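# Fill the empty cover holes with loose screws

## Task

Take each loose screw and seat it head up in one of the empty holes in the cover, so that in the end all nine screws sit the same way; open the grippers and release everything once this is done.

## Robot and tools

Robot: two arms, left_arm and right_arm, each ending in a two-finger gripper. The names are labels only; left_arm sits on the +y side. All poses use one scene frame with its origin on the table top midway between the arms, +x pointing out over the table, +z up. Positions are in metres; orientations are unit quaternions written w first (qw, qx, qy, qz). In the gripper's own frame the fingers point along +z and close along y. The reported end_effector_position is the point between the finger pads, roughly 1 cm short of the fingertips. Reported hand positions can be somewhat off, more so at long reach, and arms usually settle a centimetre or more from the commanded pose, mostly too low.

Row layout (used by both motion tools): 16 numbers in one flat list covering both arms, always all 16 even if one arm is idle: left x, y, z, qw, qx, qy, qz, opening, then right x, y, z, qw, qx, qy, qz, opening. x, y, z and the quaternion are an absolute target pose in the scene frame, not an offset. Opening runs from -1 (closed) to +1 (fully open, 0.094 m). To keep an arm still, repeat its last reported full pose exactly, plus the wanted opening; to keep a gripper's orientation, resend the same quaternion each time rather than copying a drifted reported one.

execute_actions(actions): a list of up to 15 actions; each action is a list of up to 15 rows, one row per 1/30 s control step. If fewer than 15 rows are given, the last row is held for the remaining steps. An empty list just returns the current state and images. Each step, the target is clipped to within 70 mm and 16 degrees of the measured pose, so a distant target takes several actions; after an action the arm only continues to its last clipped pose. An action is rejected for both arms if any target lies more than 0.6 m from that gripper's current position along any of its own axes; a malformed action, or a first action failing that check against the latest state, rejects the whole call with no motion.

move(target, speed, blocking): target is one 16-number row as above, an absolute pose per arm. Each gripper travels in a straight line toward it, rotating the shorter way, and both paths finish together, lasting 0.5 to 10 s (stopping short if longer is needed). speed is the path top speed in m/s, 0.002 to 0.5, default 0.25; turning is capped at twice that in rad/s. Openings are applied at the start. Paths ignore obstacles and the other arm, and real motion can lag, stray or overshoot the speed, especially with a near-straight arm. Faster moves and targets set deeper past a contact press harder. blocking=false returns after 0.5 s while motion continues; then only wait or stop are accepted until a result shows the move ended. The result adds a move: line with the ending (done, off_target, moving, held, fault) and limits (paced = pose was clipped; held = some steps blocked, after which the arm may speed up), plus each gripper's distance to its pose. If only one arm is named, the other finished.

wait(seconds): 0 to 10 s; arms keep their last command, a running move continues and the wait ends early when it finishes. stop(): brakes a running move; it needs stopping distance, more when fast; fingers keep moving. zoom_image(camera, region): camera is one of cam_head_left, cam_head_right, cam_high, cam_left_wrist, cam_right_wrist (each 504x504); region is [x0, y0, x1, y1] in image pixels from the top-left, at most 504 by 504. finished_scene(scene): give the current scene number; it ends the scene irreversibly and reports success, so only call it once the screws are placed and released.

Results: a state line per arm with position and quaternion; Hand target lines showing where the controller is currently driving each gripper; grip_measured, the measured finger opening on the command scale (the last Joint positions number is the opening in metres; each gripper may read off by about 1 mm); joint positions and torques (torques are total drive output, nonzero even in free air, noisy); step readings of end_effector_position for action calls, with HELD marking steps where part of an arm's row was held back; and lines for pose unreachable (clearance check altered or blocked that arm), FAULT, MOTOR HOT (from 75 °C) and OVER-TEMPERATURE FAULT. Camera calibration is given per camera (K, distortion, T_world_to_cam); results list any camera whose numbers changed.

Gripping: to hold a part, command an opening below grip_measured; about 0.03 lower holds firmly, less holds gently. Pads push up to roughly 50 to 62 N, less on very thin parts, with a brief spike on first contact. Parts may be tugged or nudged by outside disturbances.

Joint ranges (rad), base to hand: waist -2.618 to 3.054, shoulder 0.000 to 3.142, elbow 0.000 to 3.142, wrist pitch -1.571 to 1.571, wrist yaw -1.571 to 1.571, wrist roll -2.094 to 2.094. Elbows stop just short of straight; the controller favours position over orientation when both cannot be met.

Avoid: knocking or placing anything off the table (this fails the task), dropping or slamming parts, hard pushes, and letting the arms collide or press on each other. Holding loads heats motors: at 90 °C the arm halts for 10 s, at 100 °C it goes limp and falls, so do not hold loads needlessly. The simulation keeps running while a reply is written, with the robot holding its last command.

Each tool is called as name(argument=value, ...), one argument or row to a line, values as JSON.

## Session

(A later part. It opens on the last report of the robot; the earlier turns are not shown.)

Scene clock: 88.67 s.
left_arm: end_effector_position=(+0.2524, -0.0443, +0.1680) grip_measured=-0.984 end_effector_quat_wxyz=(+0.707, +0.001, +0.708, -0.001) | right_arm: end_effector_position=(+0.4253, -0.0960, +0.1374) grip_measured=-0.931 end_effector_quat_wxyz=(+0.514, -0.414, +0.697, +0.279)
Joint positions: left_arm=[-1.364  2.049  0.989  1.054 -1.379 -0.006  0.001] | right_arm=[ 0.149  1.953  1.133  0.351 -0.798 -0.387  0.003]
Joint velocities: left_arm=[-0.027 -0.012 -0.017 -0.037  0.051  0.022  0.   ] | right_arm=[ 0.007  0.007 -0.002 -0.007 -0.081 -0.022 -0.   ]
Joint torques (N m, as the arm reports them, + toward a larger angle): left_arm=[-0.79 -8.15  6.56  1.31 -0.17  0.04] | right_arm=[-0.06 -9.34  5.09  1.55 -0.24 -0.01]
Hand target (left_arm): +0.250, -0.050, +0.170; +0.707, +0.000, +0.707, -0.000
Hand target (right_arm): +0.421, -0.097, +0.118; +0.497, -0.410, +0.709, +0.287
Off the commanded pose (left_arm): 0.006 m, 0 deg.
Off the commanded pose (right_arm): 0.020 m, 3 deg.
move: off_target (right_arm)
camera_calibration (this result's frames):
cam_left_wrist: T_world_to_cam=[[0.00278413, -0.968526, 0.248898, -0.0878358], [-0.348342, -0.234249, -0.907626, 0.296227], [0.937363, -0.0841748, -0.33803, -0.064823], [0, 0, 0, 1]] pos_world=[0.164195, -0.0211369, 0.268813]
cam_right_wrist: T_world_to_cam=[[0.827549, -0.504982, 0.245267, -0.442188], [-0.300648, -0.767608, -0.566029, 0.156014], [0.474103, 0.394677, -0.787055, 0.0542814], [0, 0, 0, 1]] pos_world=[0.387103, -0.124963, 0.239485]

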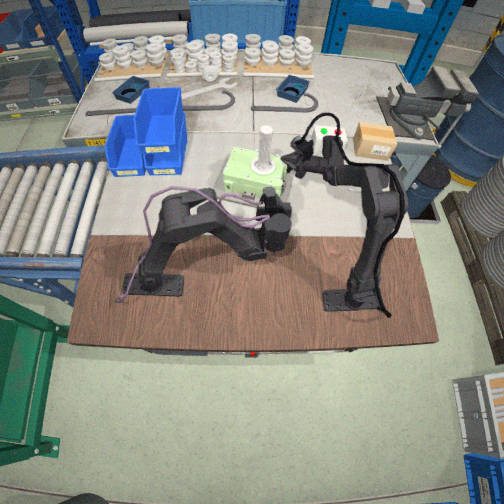

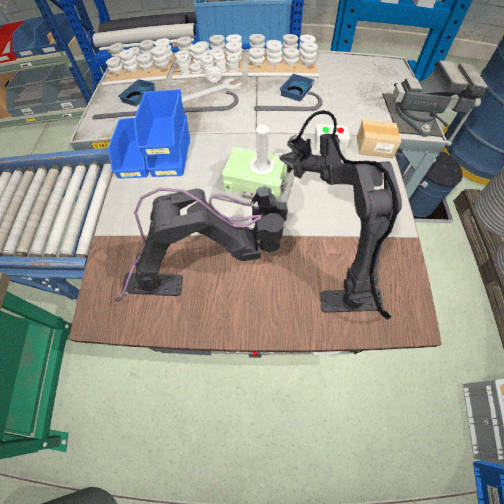

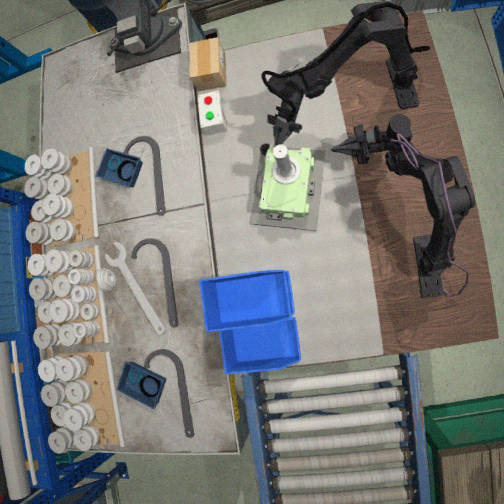

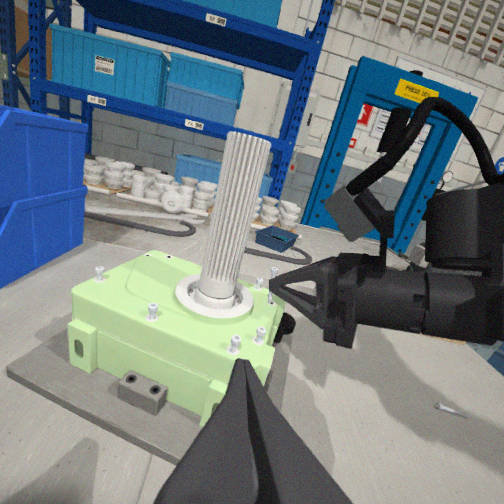

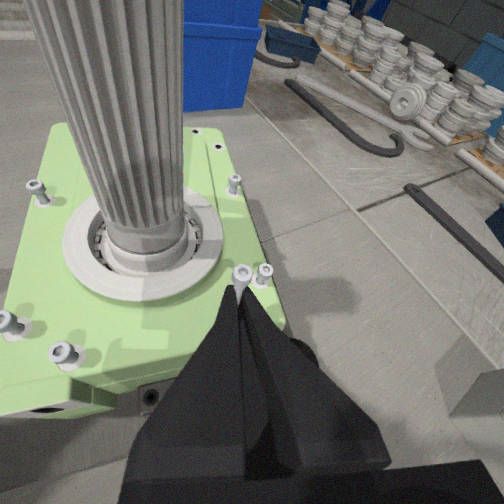

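move(
  target=[0.25,-0.05,0.17,0.707,0,0.707,0,-1, 0.419,-0.103,0.148,0.4967,-0.4096,0.7094,0.2868,-1],
  speed=0.02,
)

move(
  target=[0.25,-0.05,0.17,0.707,0,0.707,0,-1, 0.414,-0.100,0.12,0.4967,-0.4096,0.7094,0.2868,-1],
  speed=0.02,
)

zoom_image(
  camera="cam_left_wrist",
  region=[230, 240, 330, 340],
)

Scene clock: 90.20 s.
left_arm: end_effector_position=(+0.2524, -0.0443, +0.1680) grip_measured=-0.984 end_effector_quat_wxyz=(+0.707, +0.001, +0.708, -0.001) | right_arm: end_effector_position=(+0.4188, -0.0994, +0.1371) grip_measured=-0.931 end_effector_quat_wxyz=(+0.497, -0.409, +0.709, +0.286)
Joint positions: left_arm=[-1.364  2.049  0.989  1.054 -1.379 -0.006  0.001] | right_arm=[ 0.143  1.929  1.133  0.28  -0.806 -0.389  0.003]
Joint velocities: left_arm=[ 0.002  0.007 -0.007  0.007 -0.022  0.007 -0.001] | right_arm=[ 0.002 -0.007 -0.022 -0.007  0.037 -0.051  0.001]
Joint torques (N m, as the arm reports them, + toward a larger angle): left_arm=[-0.78 -8.15  6.58  1.32 -0.17  0.04] | right_arm=[ -0.54 -13.06   8.19   1.17  -0.29  -0.06]
Hand target (left_arm): +0.250, -0.050, +0.170; +0.707, +0.000, +0.707, -0.000
Hand target (right_arm): +0.419, -0.103, +0.148; +0.497, -0.409, +0.709, +0.287
Off the commanded pose (left_arm): 0.006 m, 0 deg.
Off the commanded pose (right_arm): 0.012 m, 0 deg.
move: off_target (right_arm)
camera_calibration (this result's frames):
cam_left_wrist: T_world_to_cam=[[0.00278413, -0.968526, 0.248898, -0.0878358], [-0.348342, -0.234249, -0.907626, 0.296227], [0.937363, -0.0841748, -0.33803, -0.064823], [0, 0, 0, 1]] pos_world=[0.164195, -0.0211369, 0.268813]
cam_right_wrist: T_world_to_cam=[[0.838401, -0.502624, 0.210841, -0.437976], [-0.324811, -0.771365, -0.54726, 0.158465], [0.437702, 0.390339, -0.809971, 0.0763497], [0, 0, 0, 1]] pos_world=[0.385252, -0.127705, 0.240906]

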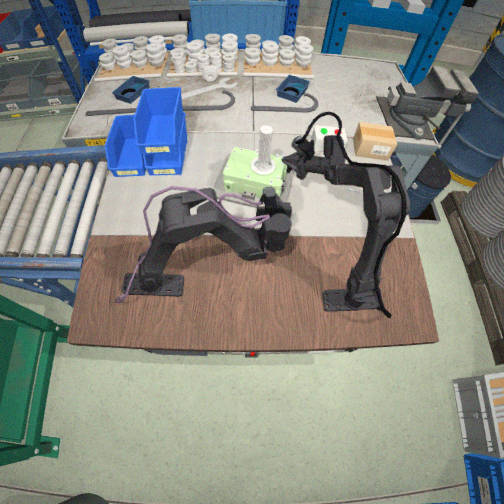

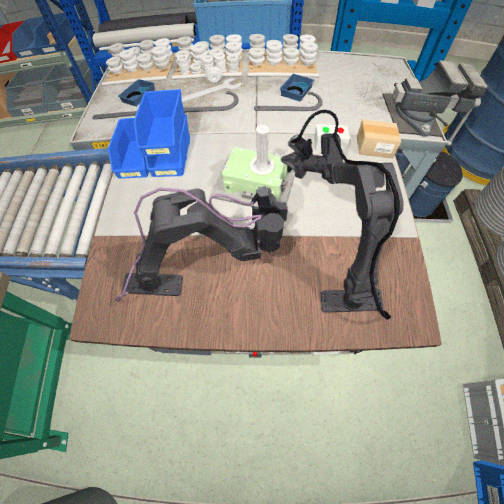

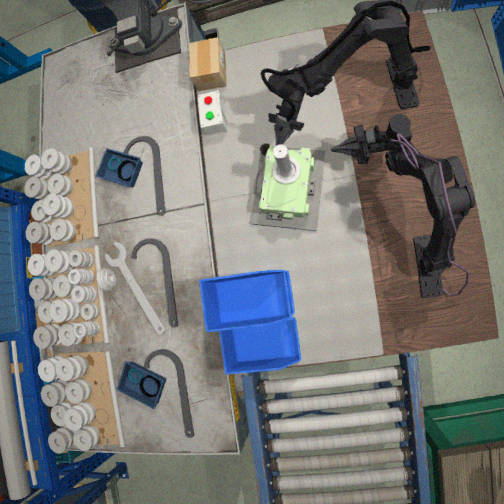

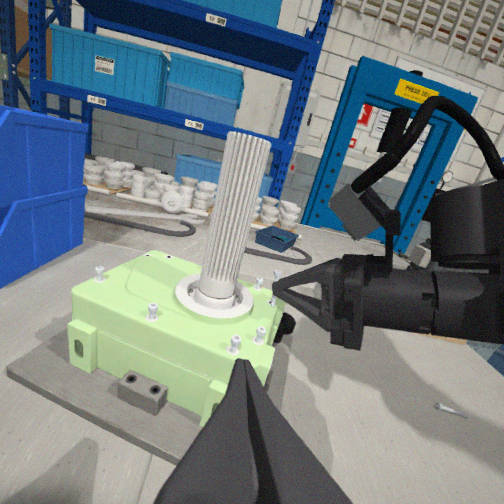

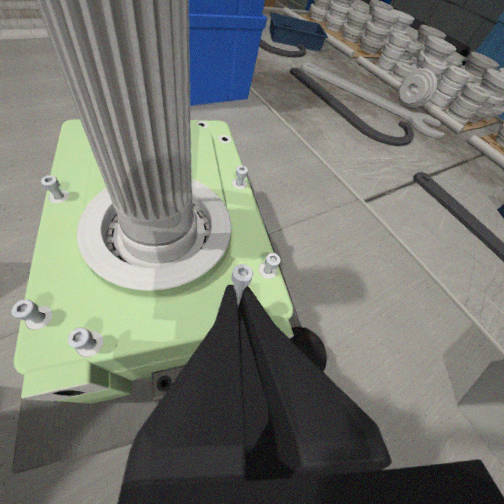

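Scene clock: 91.30 s.
left_arm: end_effector_position=(+0.2524, -0.0443, +0.1680) grip_measured=-0.984 end_effector_quat_wxyz=(+0.707, +0.001, +0.708, -0.001) | right_arm: end_effector_position=(+0.4182, -0.0995, +0.1372) grip_measured=-0.931 end_effector_quat_wxyz=(+0.513, -0.413, +0.698, +0.280)
Joint positions: left_arm=[-1.364  2.049  0.989  1.054 -1.379 -0.006  0.001] | right_arm=[ 0.143  1.929  1.1    0.356 -0.805 -0.389  0.003]
Joint velocities: left_arm=[ 0.022 -0.002 -0.032 -0.037 -0.007 -0.037  0.001] | right_arm=[-0.017  0.012 -0.027  0.037 -0.066 -0.066 -0.   ]
Joint torques (N m, as the arm reports them, + toward a larger angle): left_arm=[-0.79 -8.15  6.57  1.31 -0.17  0.03] | right_arm=[ 0.05 -9.44  5.27  1.53 -0.22 -0.01]
Hand target (left_arm): +0.250, -0.050, +0.170; +0.707, +0.000, +0.707, -0.000
Hand target (right_arm): +0.414, -0.100, +0.120; +0.497, -0.410, +0.709, +0.287
Off the commanded pose (left_arm): 0.006 m, 0 deg.
Off the commanded pose (right_arm): 0.018 m, 2 deg.
move: off_target (right_arm)
camera_calibration (this result's frames):
cam_left_wrist: T_world_to_cam=[[0.00278413, -0.968526, 0.248898, -0.0878358], [-0.348342, -0.234249, -0.907626, 0.296227], [0.937363, -0.0841748, -0.33803, -0.064823], [0, 0, 0, 1]] pos_world=[0.164195, -0.0211369, 0.268813]
cam_right_wrist: T_world_to_cam=[[0.828773, -0.504495, 0.242116, -0.438058], [-0.301827, -0.767349, -0.565752, 0.151581], [0.471207, 0.395803, -0.788229, 0.060335], [0, 0, 0, 1]] pos_world=[0.380371, -0.128563, 0.239376]

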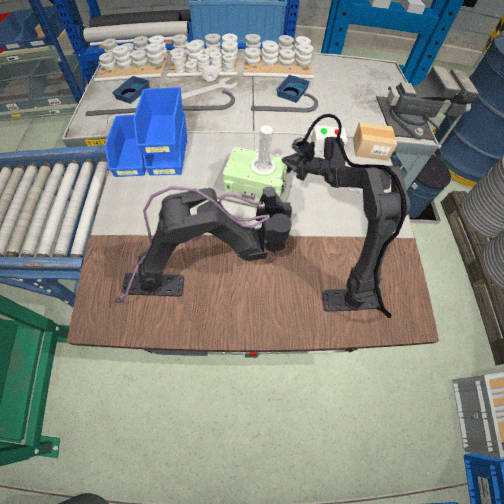

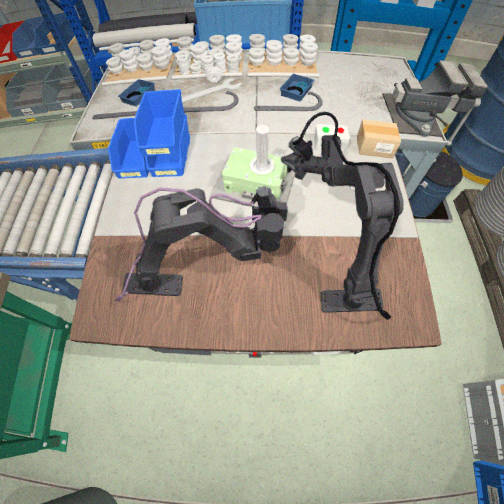

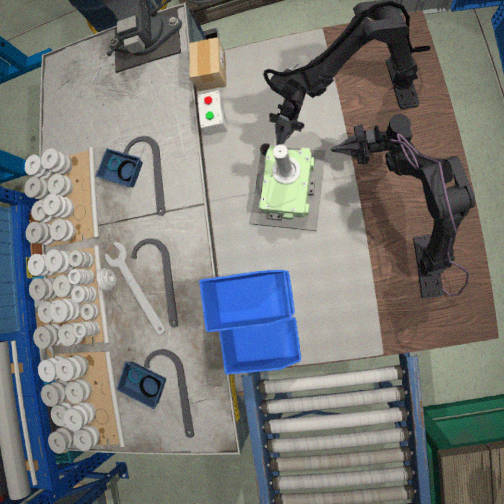

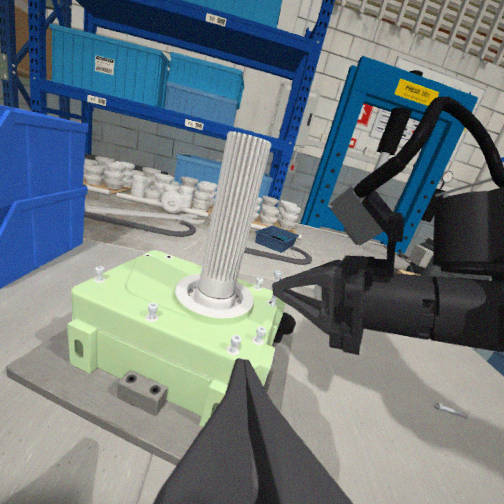

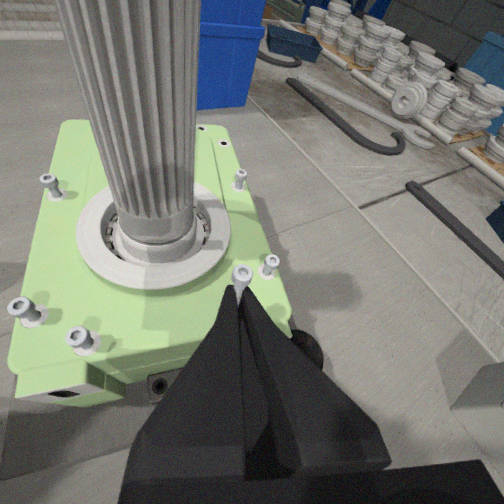

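Region (230, 240, 330, 340) of cam_left_wrist's 504x504 image, scaled by 5.040, with more detail than that image has.

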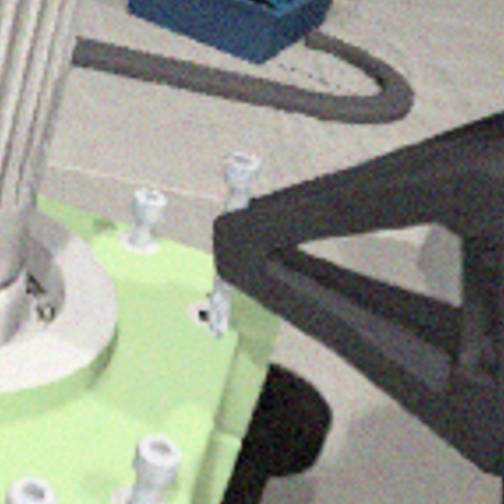

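Now in front; slide +x under pressure.

move(
  target=[0.25,-0.05,0.17,0.707,0,0.707,0,-1, 0.424,-0.099,0.12,0.4967,-0.4096,0.7094,0.2868,-1],
  speed=0.01,
)

zoom_image(
  camera="cam_left_wrist",
  region=[230, 240, 330, 340],
)

Scene clock: 93.83 s.
left_arm: end_effector_position=(+0.2524, -0.0443, +0.1680) grip_measured=-0.984 end_effector_quat_wxyz=(+0.707, +0.001, +0.708, -0.001) | right_arm: end_effector_position=(+0.4210, -0.0978, +0.1368) grip_measured=-0.931 end_effector_quat_wxyz=(+0.516, -0.416, +0.694, +0.283)
Joint positions: left_arm=[-1.364  2.049  0.989  1.054 -1.379 -0.006  0.001] | right_arm=[ 0.143  1.946  1.112  0.367 -0.815 -0.389  0.003]
Joint velocities: left_arm=[ 0.007 -0.002 -0.007 -0.007 -0.051 -0.022  0.001] | right_arm=[-0.002  0.007  0.002  0.007  0.022  0.007 -0.001]
Joint torques (N m, as the arm reports them, + toward a larger angle): left_arm=[-0.79 -8.16  6.58  1.3  -0.17  0.04] | right_arm=[-0.1  -8.39  7.79  1.29 -0.14 -0.01]
Hand target (left_arm): +0.250, -0.050, +0.170; +0.707, +0.000, +0.707, -0.000
Hand target (right_arm): +0.423, -0.099, +0.120; +0.497, -0.409, +0.709, +0.287
Off the commanded pose (left_arm): 0.006 m, 0 deg.
Off the commanded pose (right_arm): 0.017 m, 3 deg.
move: off_target (right_arm)
camera_calibration (this result's frames):
cam_left_wrist: T_world_to_cam=[[0.00278413, -0.968526, 0.248898, -0.0878358], [-0.348342, -0.234249, -0.907626, 0.296227], [0.937363, -0.0841748, -0.33803, -0.064823], [0, 0, 0, 1]] pos_world=[0.164195, -0.0211369, 0.268813]
cam_right_wrist: T_world_to_cam=[[0.831564, -0.498548, 0.244852, -0.440354], [-0.291202, -0.766714, -0.572146, 0.149943], [0.472973, 0.404474, -0.78275, 0.057339], [0, 0, 0, 1]] pos_world=[0.382726, -0.127766, 0.238493]

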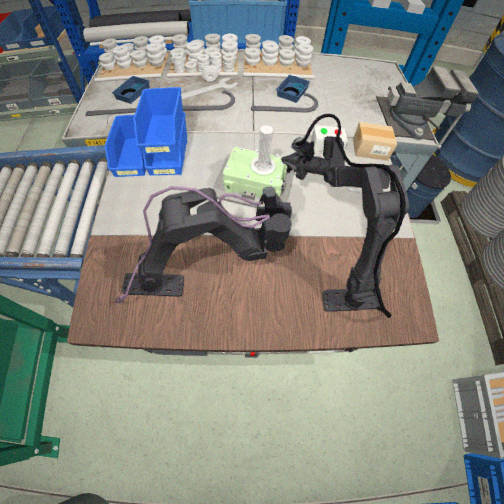

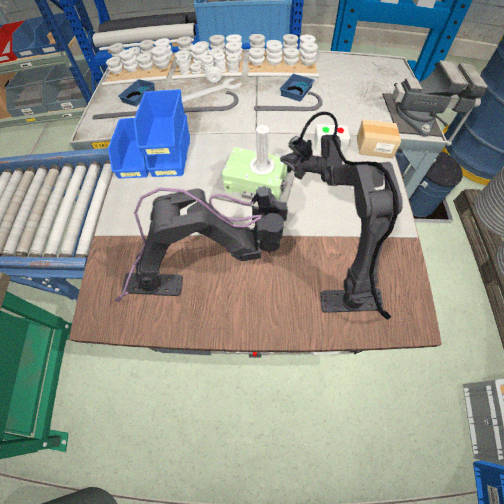

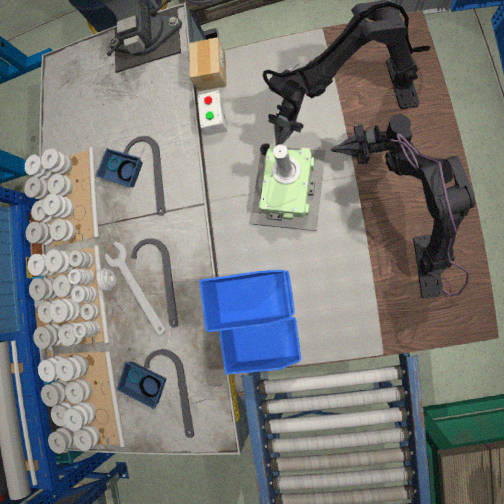

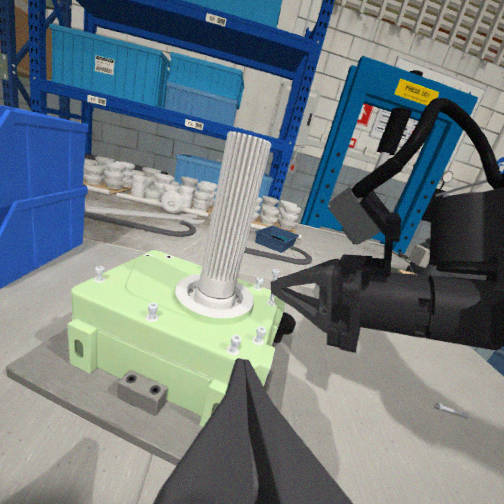

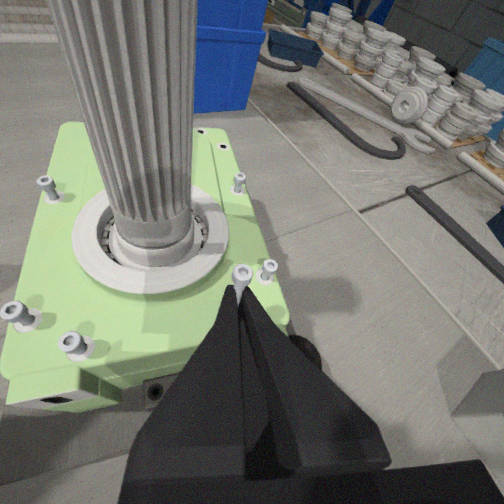

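Region (230, 240, 330, 340) of cam_left_wrist's 504x504 image, scaled by 5.040, with more detail than that image has.

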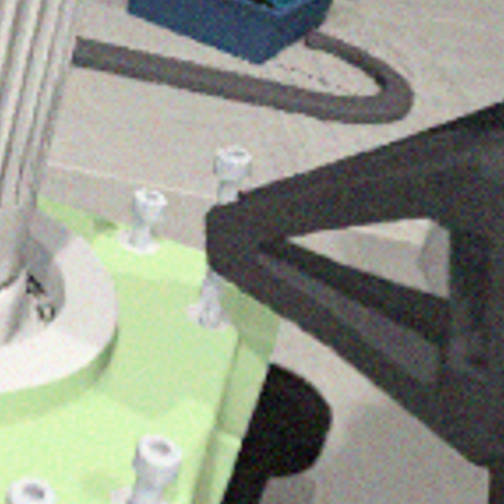

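move(
  target=[0.25,-0.05,0.17,0.707,0,0.707,0,-1, 0.427,-0.099,0.118,0.4967,-0.4096,0.7094,0.2868,-1],
  speed=0.01,
)

zoom_image(
  camera="cam_left_wrist",
  region=[230, 240, 330, 340],
)

Scene clock: 96.73 s.
left_arm: end_effector_position=(+0.2524, -0.0443, +0.1680) grip_measured=-0.984 end_effector_quat_wxyz=(+0.707, +0.001, +0.708, -0.001) | right_arm: end_effector_position=(+0.4234, -0.0967, +0.1368) grip_measured=-0.931 end_effector_quat_wxyz=(+0.517, -0.418, +0.691, +0.284)
Joint positions: left_arm=[-1.364  2.049  0.989  1.054 -1.379 -0.006  0.001] | right_arm=[ 0.143  1.957  1.123  0.374 -0.821 -0.389  0.003]
Joint velocities: left_arm=[-0.002 -0.007 -0.012 -0.022 -0.037  0.007 -0.001] | right_arm=[-0.007  0.002  0.007 -0.022  0.007 -0.037 -0.002]
Joint torques (N m, as the arm reports them, + toward a larger angle): left_arm=[-0.79 -8.15  6.57  1.31 -0.17  0.04] | right_arm=[-0.2  -8.41  7.78  1.24 -0.1  -0.02]
Hand target (left_arm): +0.250, -0.050, +0.170; +0.707, +0.000, +0.707, -0.000
Hand target (right_arm): +0.426, -0.099, +0.118; +0.497, -0.409, +0.709, +0.287
Off the commanded pose (left_arm): 0.006 m, 0 deg.
Off the commanded pose (right_arm): 0.019 m, 3 deg.
move: off_target (right_arm)
camera_calibration (this result's frames):
cam_left_wrist: T_world_to_cam=[[0.00278413, -0.968526, 0.248898, -0.0878358], [-0.348342, -0.234249, -0.907626, 0.296227], [0.937363, -0.0841748, -0.33803, -0.064823], [0, 0, 0, 1]] pos_world=[0.164195, -0.0211369, 0.268813]
cam_right_wrist: T_world_to_cam=[[0.832826, -0.495147, 0.247446, -0.442395], [-0.28429, -0.766181, -0.576321, 0.149222], [0.474952, 0.409628, -0.778861, 0.0548429], [0, 0, 0, 1]] pos_world=[0.384813, -0.127185, 0.238184]

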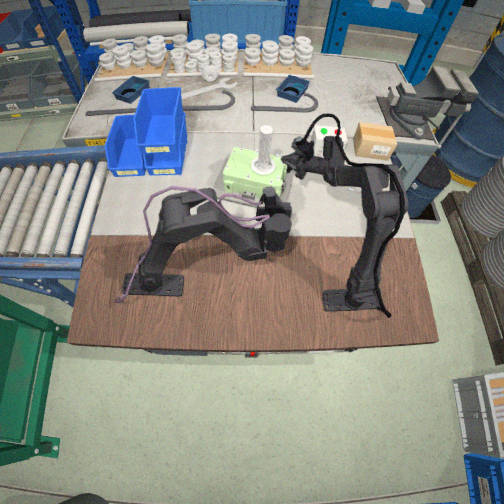

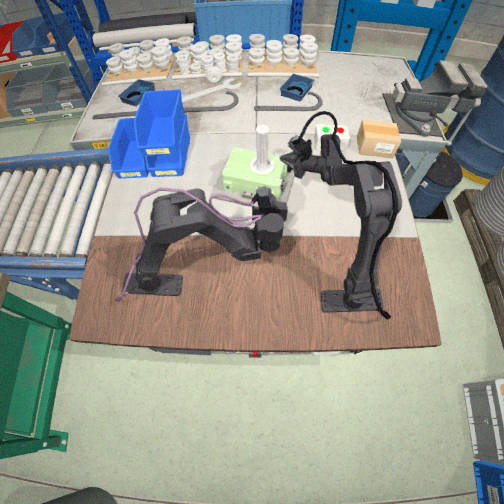

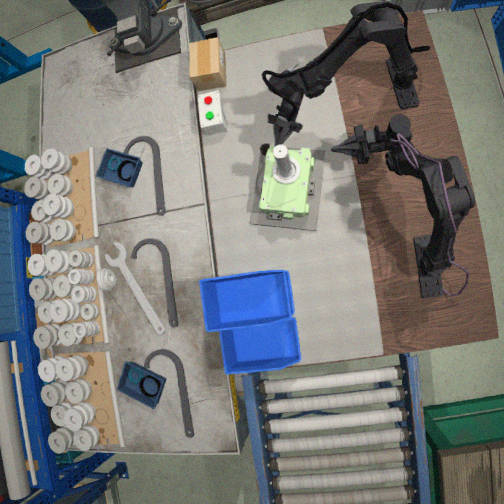

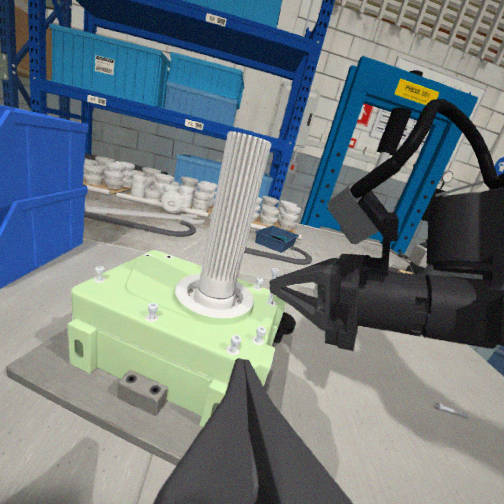

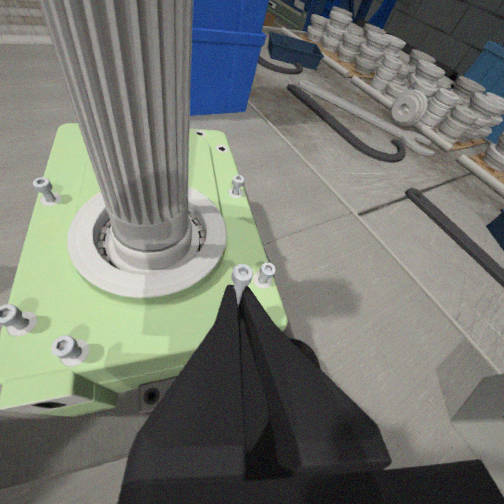

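Region (230, 240, 330, 340) of cam_left_wrist's 504x504 image, scaled by 5.040, with more detail than that image has.

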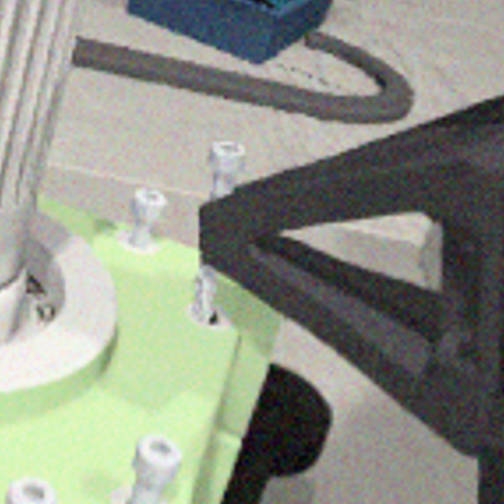

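Slightly left; nudge -y.

move(
  target=[0.25,-0.05,0.17,0.707,0,0.707,0,-1, 0.425,-0.106,0.118,0.4967,-0.4096,0.7094,0.2868,-1],
  speed=0.01,
)

zoom_image(
  camera="cam_left_wrist",
  region=[230, 240, 330, 340],
)

Scene clock: 99.93 s.
left_arm: end_effector_position=(+0.2524, -0.0443, +0.1680) grip_measured=-0.984 end_effector_quat_wxyz=(+0.707, +0.001, +0.708, -0.001) | right_arm: end_effector_position=(+0.4242, -0.0997, +0.1360) grip_measured=-0.931 end_effector_quat_wxyz=(+0.517, -0.418, +0.691, +0.282)
Joint positions: left_arm=[-1.364  2.049  0.989  1.054 -1.379 -0.006  0.001] | right_arm=[ 0.136  1.957  1.123  0.369 -0.822 -0.397  0.003]
Joint velocities: left_arm=[ 0.012  0.012 -0.002 -0.051 -0.051 -0.007 -0.   ] | right_arm=[-0.002 -0.002 -0.007  0.037  0.007 -0.022  0.   ]
Joint torques (N m, as the arm reports them, + toward a larger angle): left_arm=[-0.79 -8.17  6.56  1.31 -0.18  0.04] | right_arm=[-0.83 -9.2   6.85  1.23 -0.22 -0.06]
Hand target (left_arm): +0.250, -0.050, +0.170; +0.707, +0.000, +0.707, -0.000
Hand target (right_arm): +0.424, -0.106, +0.118; +0.497, -0.409, +0.709, +0.287
Off the commanded pose (left_arm): 0.006 m, 0 deg.
Off the commanded pose (right_arm): 0.019 m, 3 deg.
move: off_target (right_arm)
camera_calibration (this result's frames):
cam_left_wrist: T_world_to_cam=[[0.00278413, -0.968526, 0.248898, -0.0878358], [-0.348342, -0.234249, -0.907626, 0.296227], [0.937363, -0.0841748, -0.33803, -0.064823], [0, 0, 0, 1]] pos_world=[0.164195, -0.0211369, 0.268813]
cam_right_wrist: T_world_to_cam=[[0.830922, -0.496627, 0.250859, -0.444169], [-0.285676, -0.76771, -0.573594, 0.146757], [0.477449, 0.404947, -0.779782, 0.0536817], [0, 0, 0, 1]] pos_world=[0.385364, -0.129658, 0.237463]

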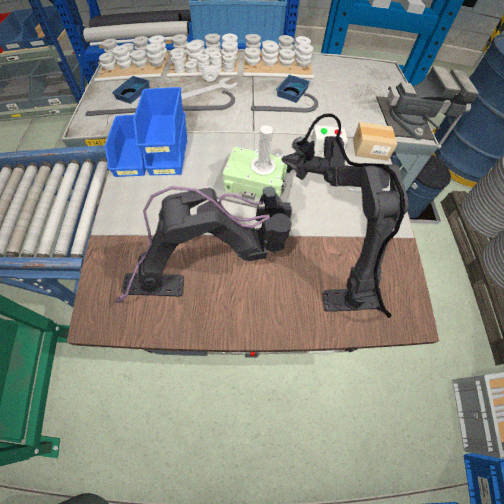

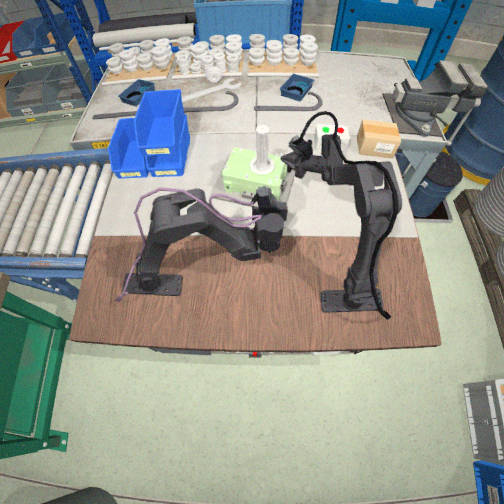

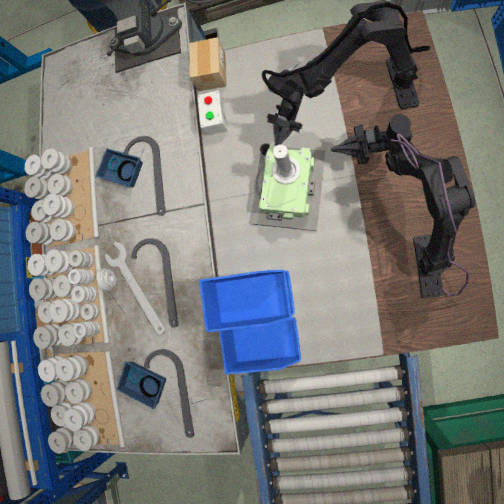

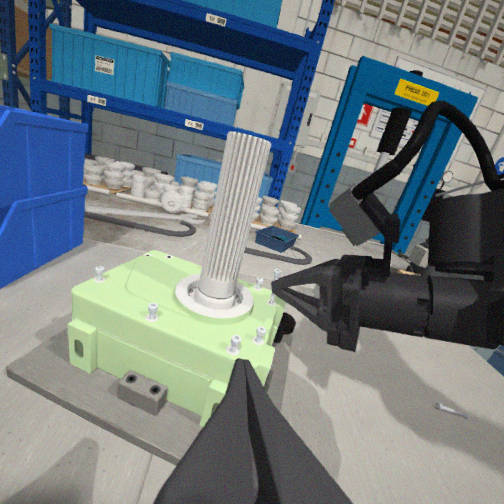

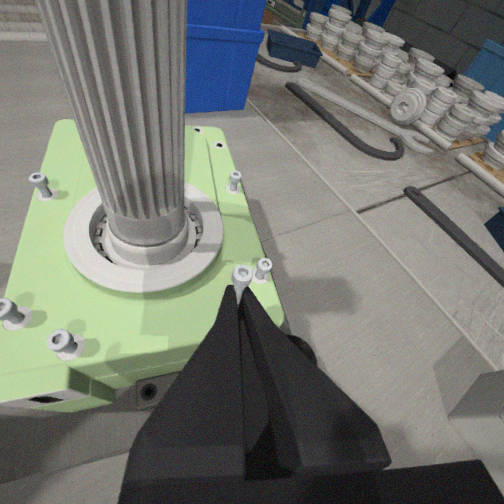

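Region (230, 240, 330, 340) of cam_left_wrist's 504x504 image, scaled by 5.040, with more detail than that image has.

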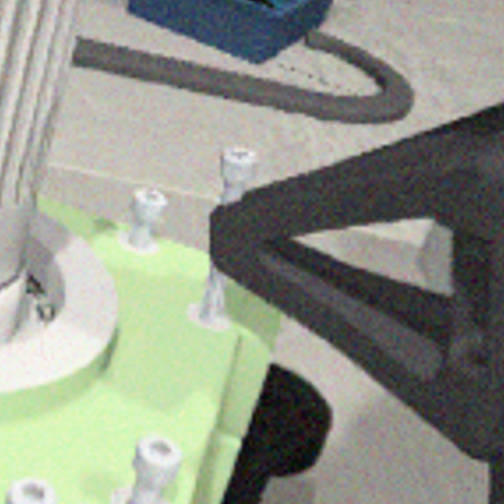

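Tip seated. Push a bit, release.

move(
  target=[0.25,-0.05,0.17,0.707,0,0.707,0,-1, 0.424,-0.099,0.112,0.4967,-0.4096,0.7094,0.2868,-1],
  speed=0.02,
)

move(
  target=[0.25,-0.05,0.17,0.707,0,0.707,0,-1, 0.424,-0.099,0.135,0.4967,-0.4096,0.7094,0.2868,-0.4],
  speed=0.02,
)

zoom_image(
  camera="cam_left_wrist",
  region=[230, 240, 330, 340],
)

Scene clock: 102.50 s.
left_arm: end_effector_position=(+0.2524, -0.0443, +0.1680) grip_measured=-0.984 end_effector_quat_wxyz=(+0.707, +0.001, +0.708, -0.001) | right_arm: end_effector_position=(+0.4247, -0.0994, +0.1316) grip_measured=-0.931 end_effector_quat_wxyz=(+0.515, -0.417, +0.693, +0.284)
Joint positions: left_arm=[-1.364  2.049  0.989  1.054 -1.379 -0.006  0.001] | right_arm=[ 0.136  1.969  1.123  0.375 -0.824 -0.396  0.003]
Joint velocities: left_arm=[ 0.017 -0.002 -0.012  0.007 -0.037 -0.007 -0.001] | right_arm=[ 0.007  0.012 -0.012 -0.037  0.037 -0.007 -0.002]
Joint torques (N m, as the arm reports them, + toward a larger angle): left_arm=[-0.77 -8.16  6.56  1.3  -0.17  0.03] | right_arm=[ 0.32 -9.04  6.04  1.47 -0.06  0.06]
Hand target (left_arm): +0.250, -0.050, +0.170; +0.707, +0.000, +0.707, -0.000
Hand target (right_arm): +0.423, -0.099, +0.112; +0.497, -0.410, +0.709, +0.287
Off the commanded pose (left_arm): 0.006 m, 0 deg.
Off the commanded pose (right_arm): 0.020 m, 3 deg.
move: off_target (right_arm)
camera_calibration (this result's frames):
cam_left_wrist: T_world_to_cam=[[0.00278413, -0.968526, 0.248898, -0.0878358], [-0.348342, -0.234249, -0.907626, 0.296227], [0.937363, -0.0841748, -0.33803, -0.064823], [0, 0, 0, 1]] pos_world=[0.164195, -0.0211369, 0.268813]
cam_right_wrist: T_world_to_cam=[[0.833011, -0.496016, 0.245072, -0.44341], [-0.288792, -0.767661, -0.572098, 0.145731], [0.471902, 0.405789, -0.782715, 0.0527665], [0, 0, 0, 1]] pos_world=[0.386551, -0.129479, 0.233341]

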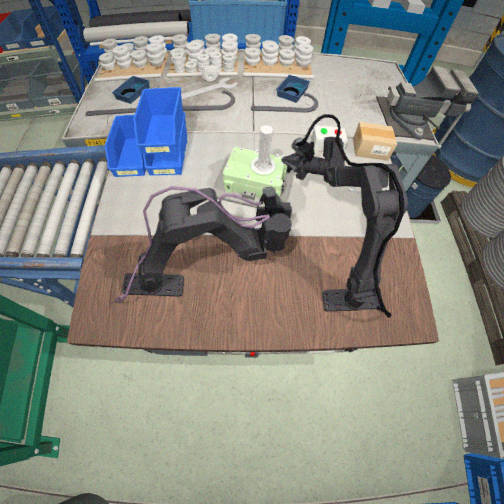

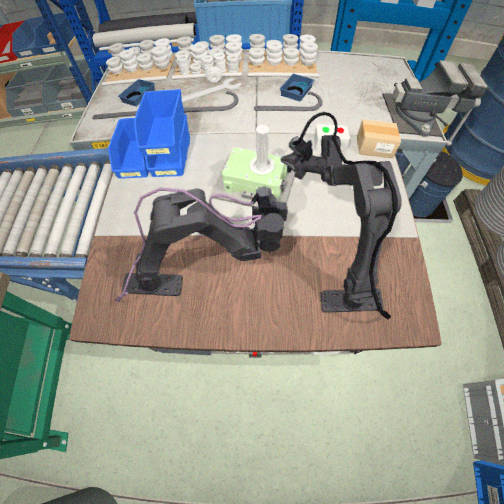

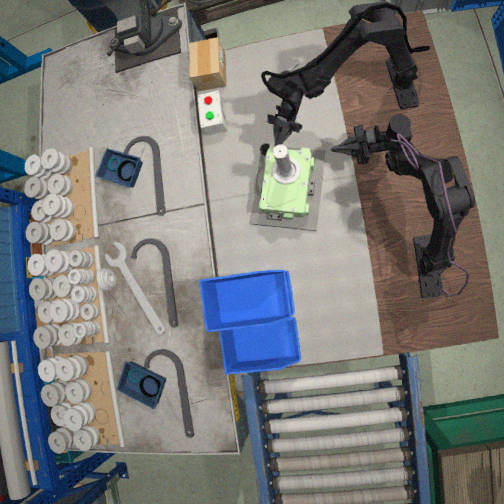

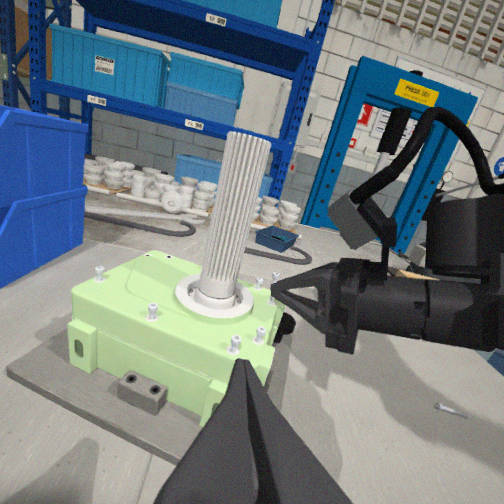

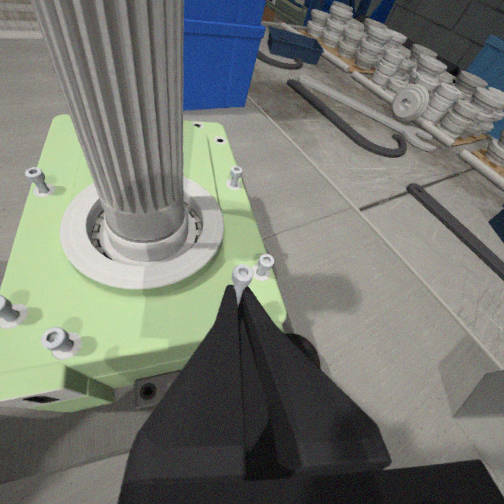

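Scene clock: 104.03 s.
left_arm: end_effector_position=(+0.2524, -0.0443, +0.1680) grip_measured=-0.984 end_effector_quat_wxyz=(+0.707, +0.001, +0.708, -0.001) | right_arm: end_effector_position=(+0.4225, -0.1017, +0.1223) grip_measured=-0.402 end_effector_quat_wxyz=(+0.493, -0.408, +0.713, +0.287)
Joint positions: left_arm=[-1.364  2.049  0.989  1.054 -1.379 -0.006  0.001] | right_arm=[ 0.136  1.969  1.133  0.305 -0.808 -0.395  0.028]
Joint velocities: left_arm=[-0.002 -0.007  0.022  0.081  0.022  0.007 -0.   ] | right_arm=[ 0.002 -0.007 -0.002 -0.022  0.066 -0.066  0.   ]
Joint torques (N m, as the arm reports them, + toward a larger angle): left_arm=[-0.78 -8.15  6.58  1.31 -0.17  0.04] | right_arm=[  0.34 -13.02   8.18   1.39  -0.25   0.05]
Hand target (left_arm): +0.250, -0.050, +0.170; +0.707, +0.000, +0.707, -0.000
Hand target (right_arm): +0.424, -0.099, +0.135; +0.497, -0.409, +0.709, +0.287
Off the commanded pose (left_arm): 0.006 m, 0 deg.
Off the commanded pose (right_arm): 0.013 m, 1 deg.
move: off_target (right_arm)
camera_calibration (this result's frames):
cam_left_wrist: T_world_to_cam=[[0.00278413, -0.968526, 0.248898, -0.0878358], [-0.348342, -0.234249, -0.907626, 0.296227], [0.937363, -0.0841748, -0.33803, -0.064823], [0, 0, 0, 1]] pos_world=[0.164195, -0.0211369, 0.268813]
cam_right_wrist: T_world_to_cam=[[0.839572, -0.503786, 0.203269, -0.438801], [-0.332756, -0.77267, -0.540605, 0.152202], [0.42941, 0.386238, -0.81635, 0.0675215], [0, 0, 0, 1]] pos_world=[0.390056, -0.129539, 0.226597]

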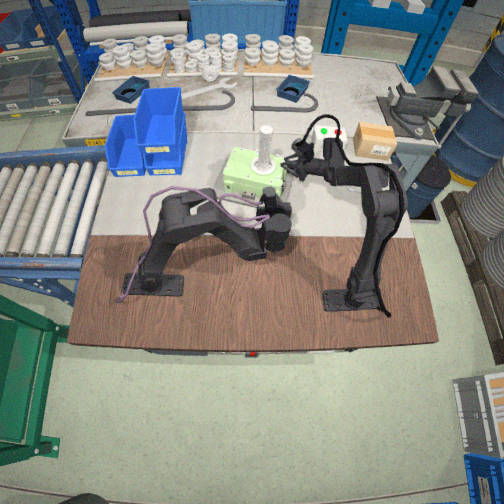

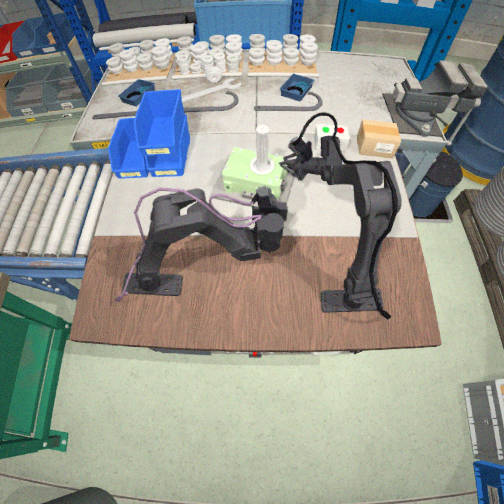

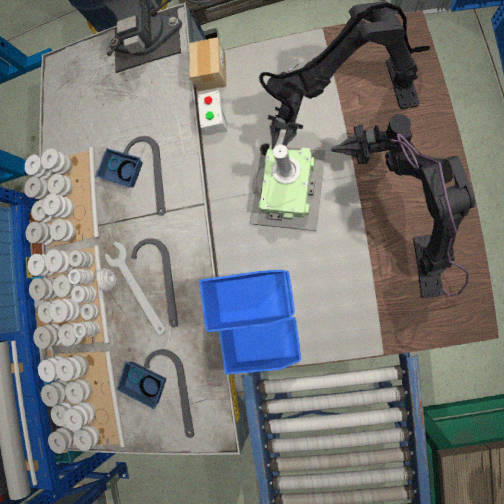

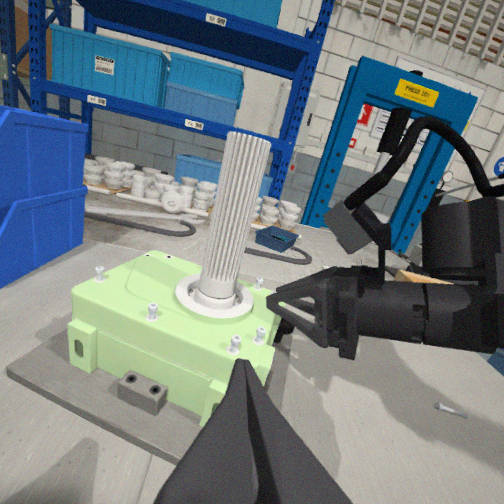

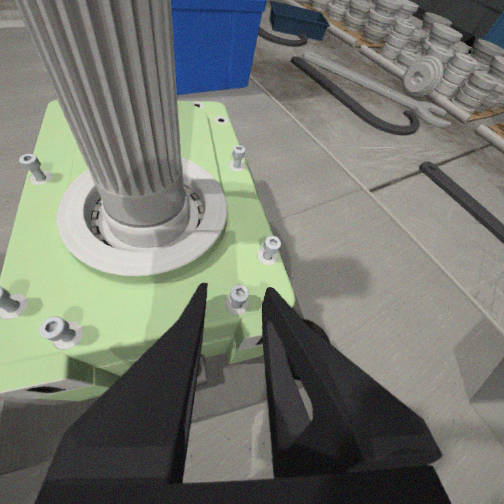

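Region (230, 240, 330, 340) of cam_left_wrist's 504x504 image, scaled by 5.040, with more detail than that image has.

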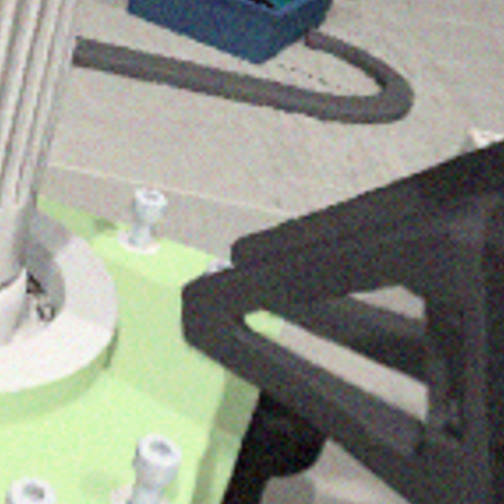

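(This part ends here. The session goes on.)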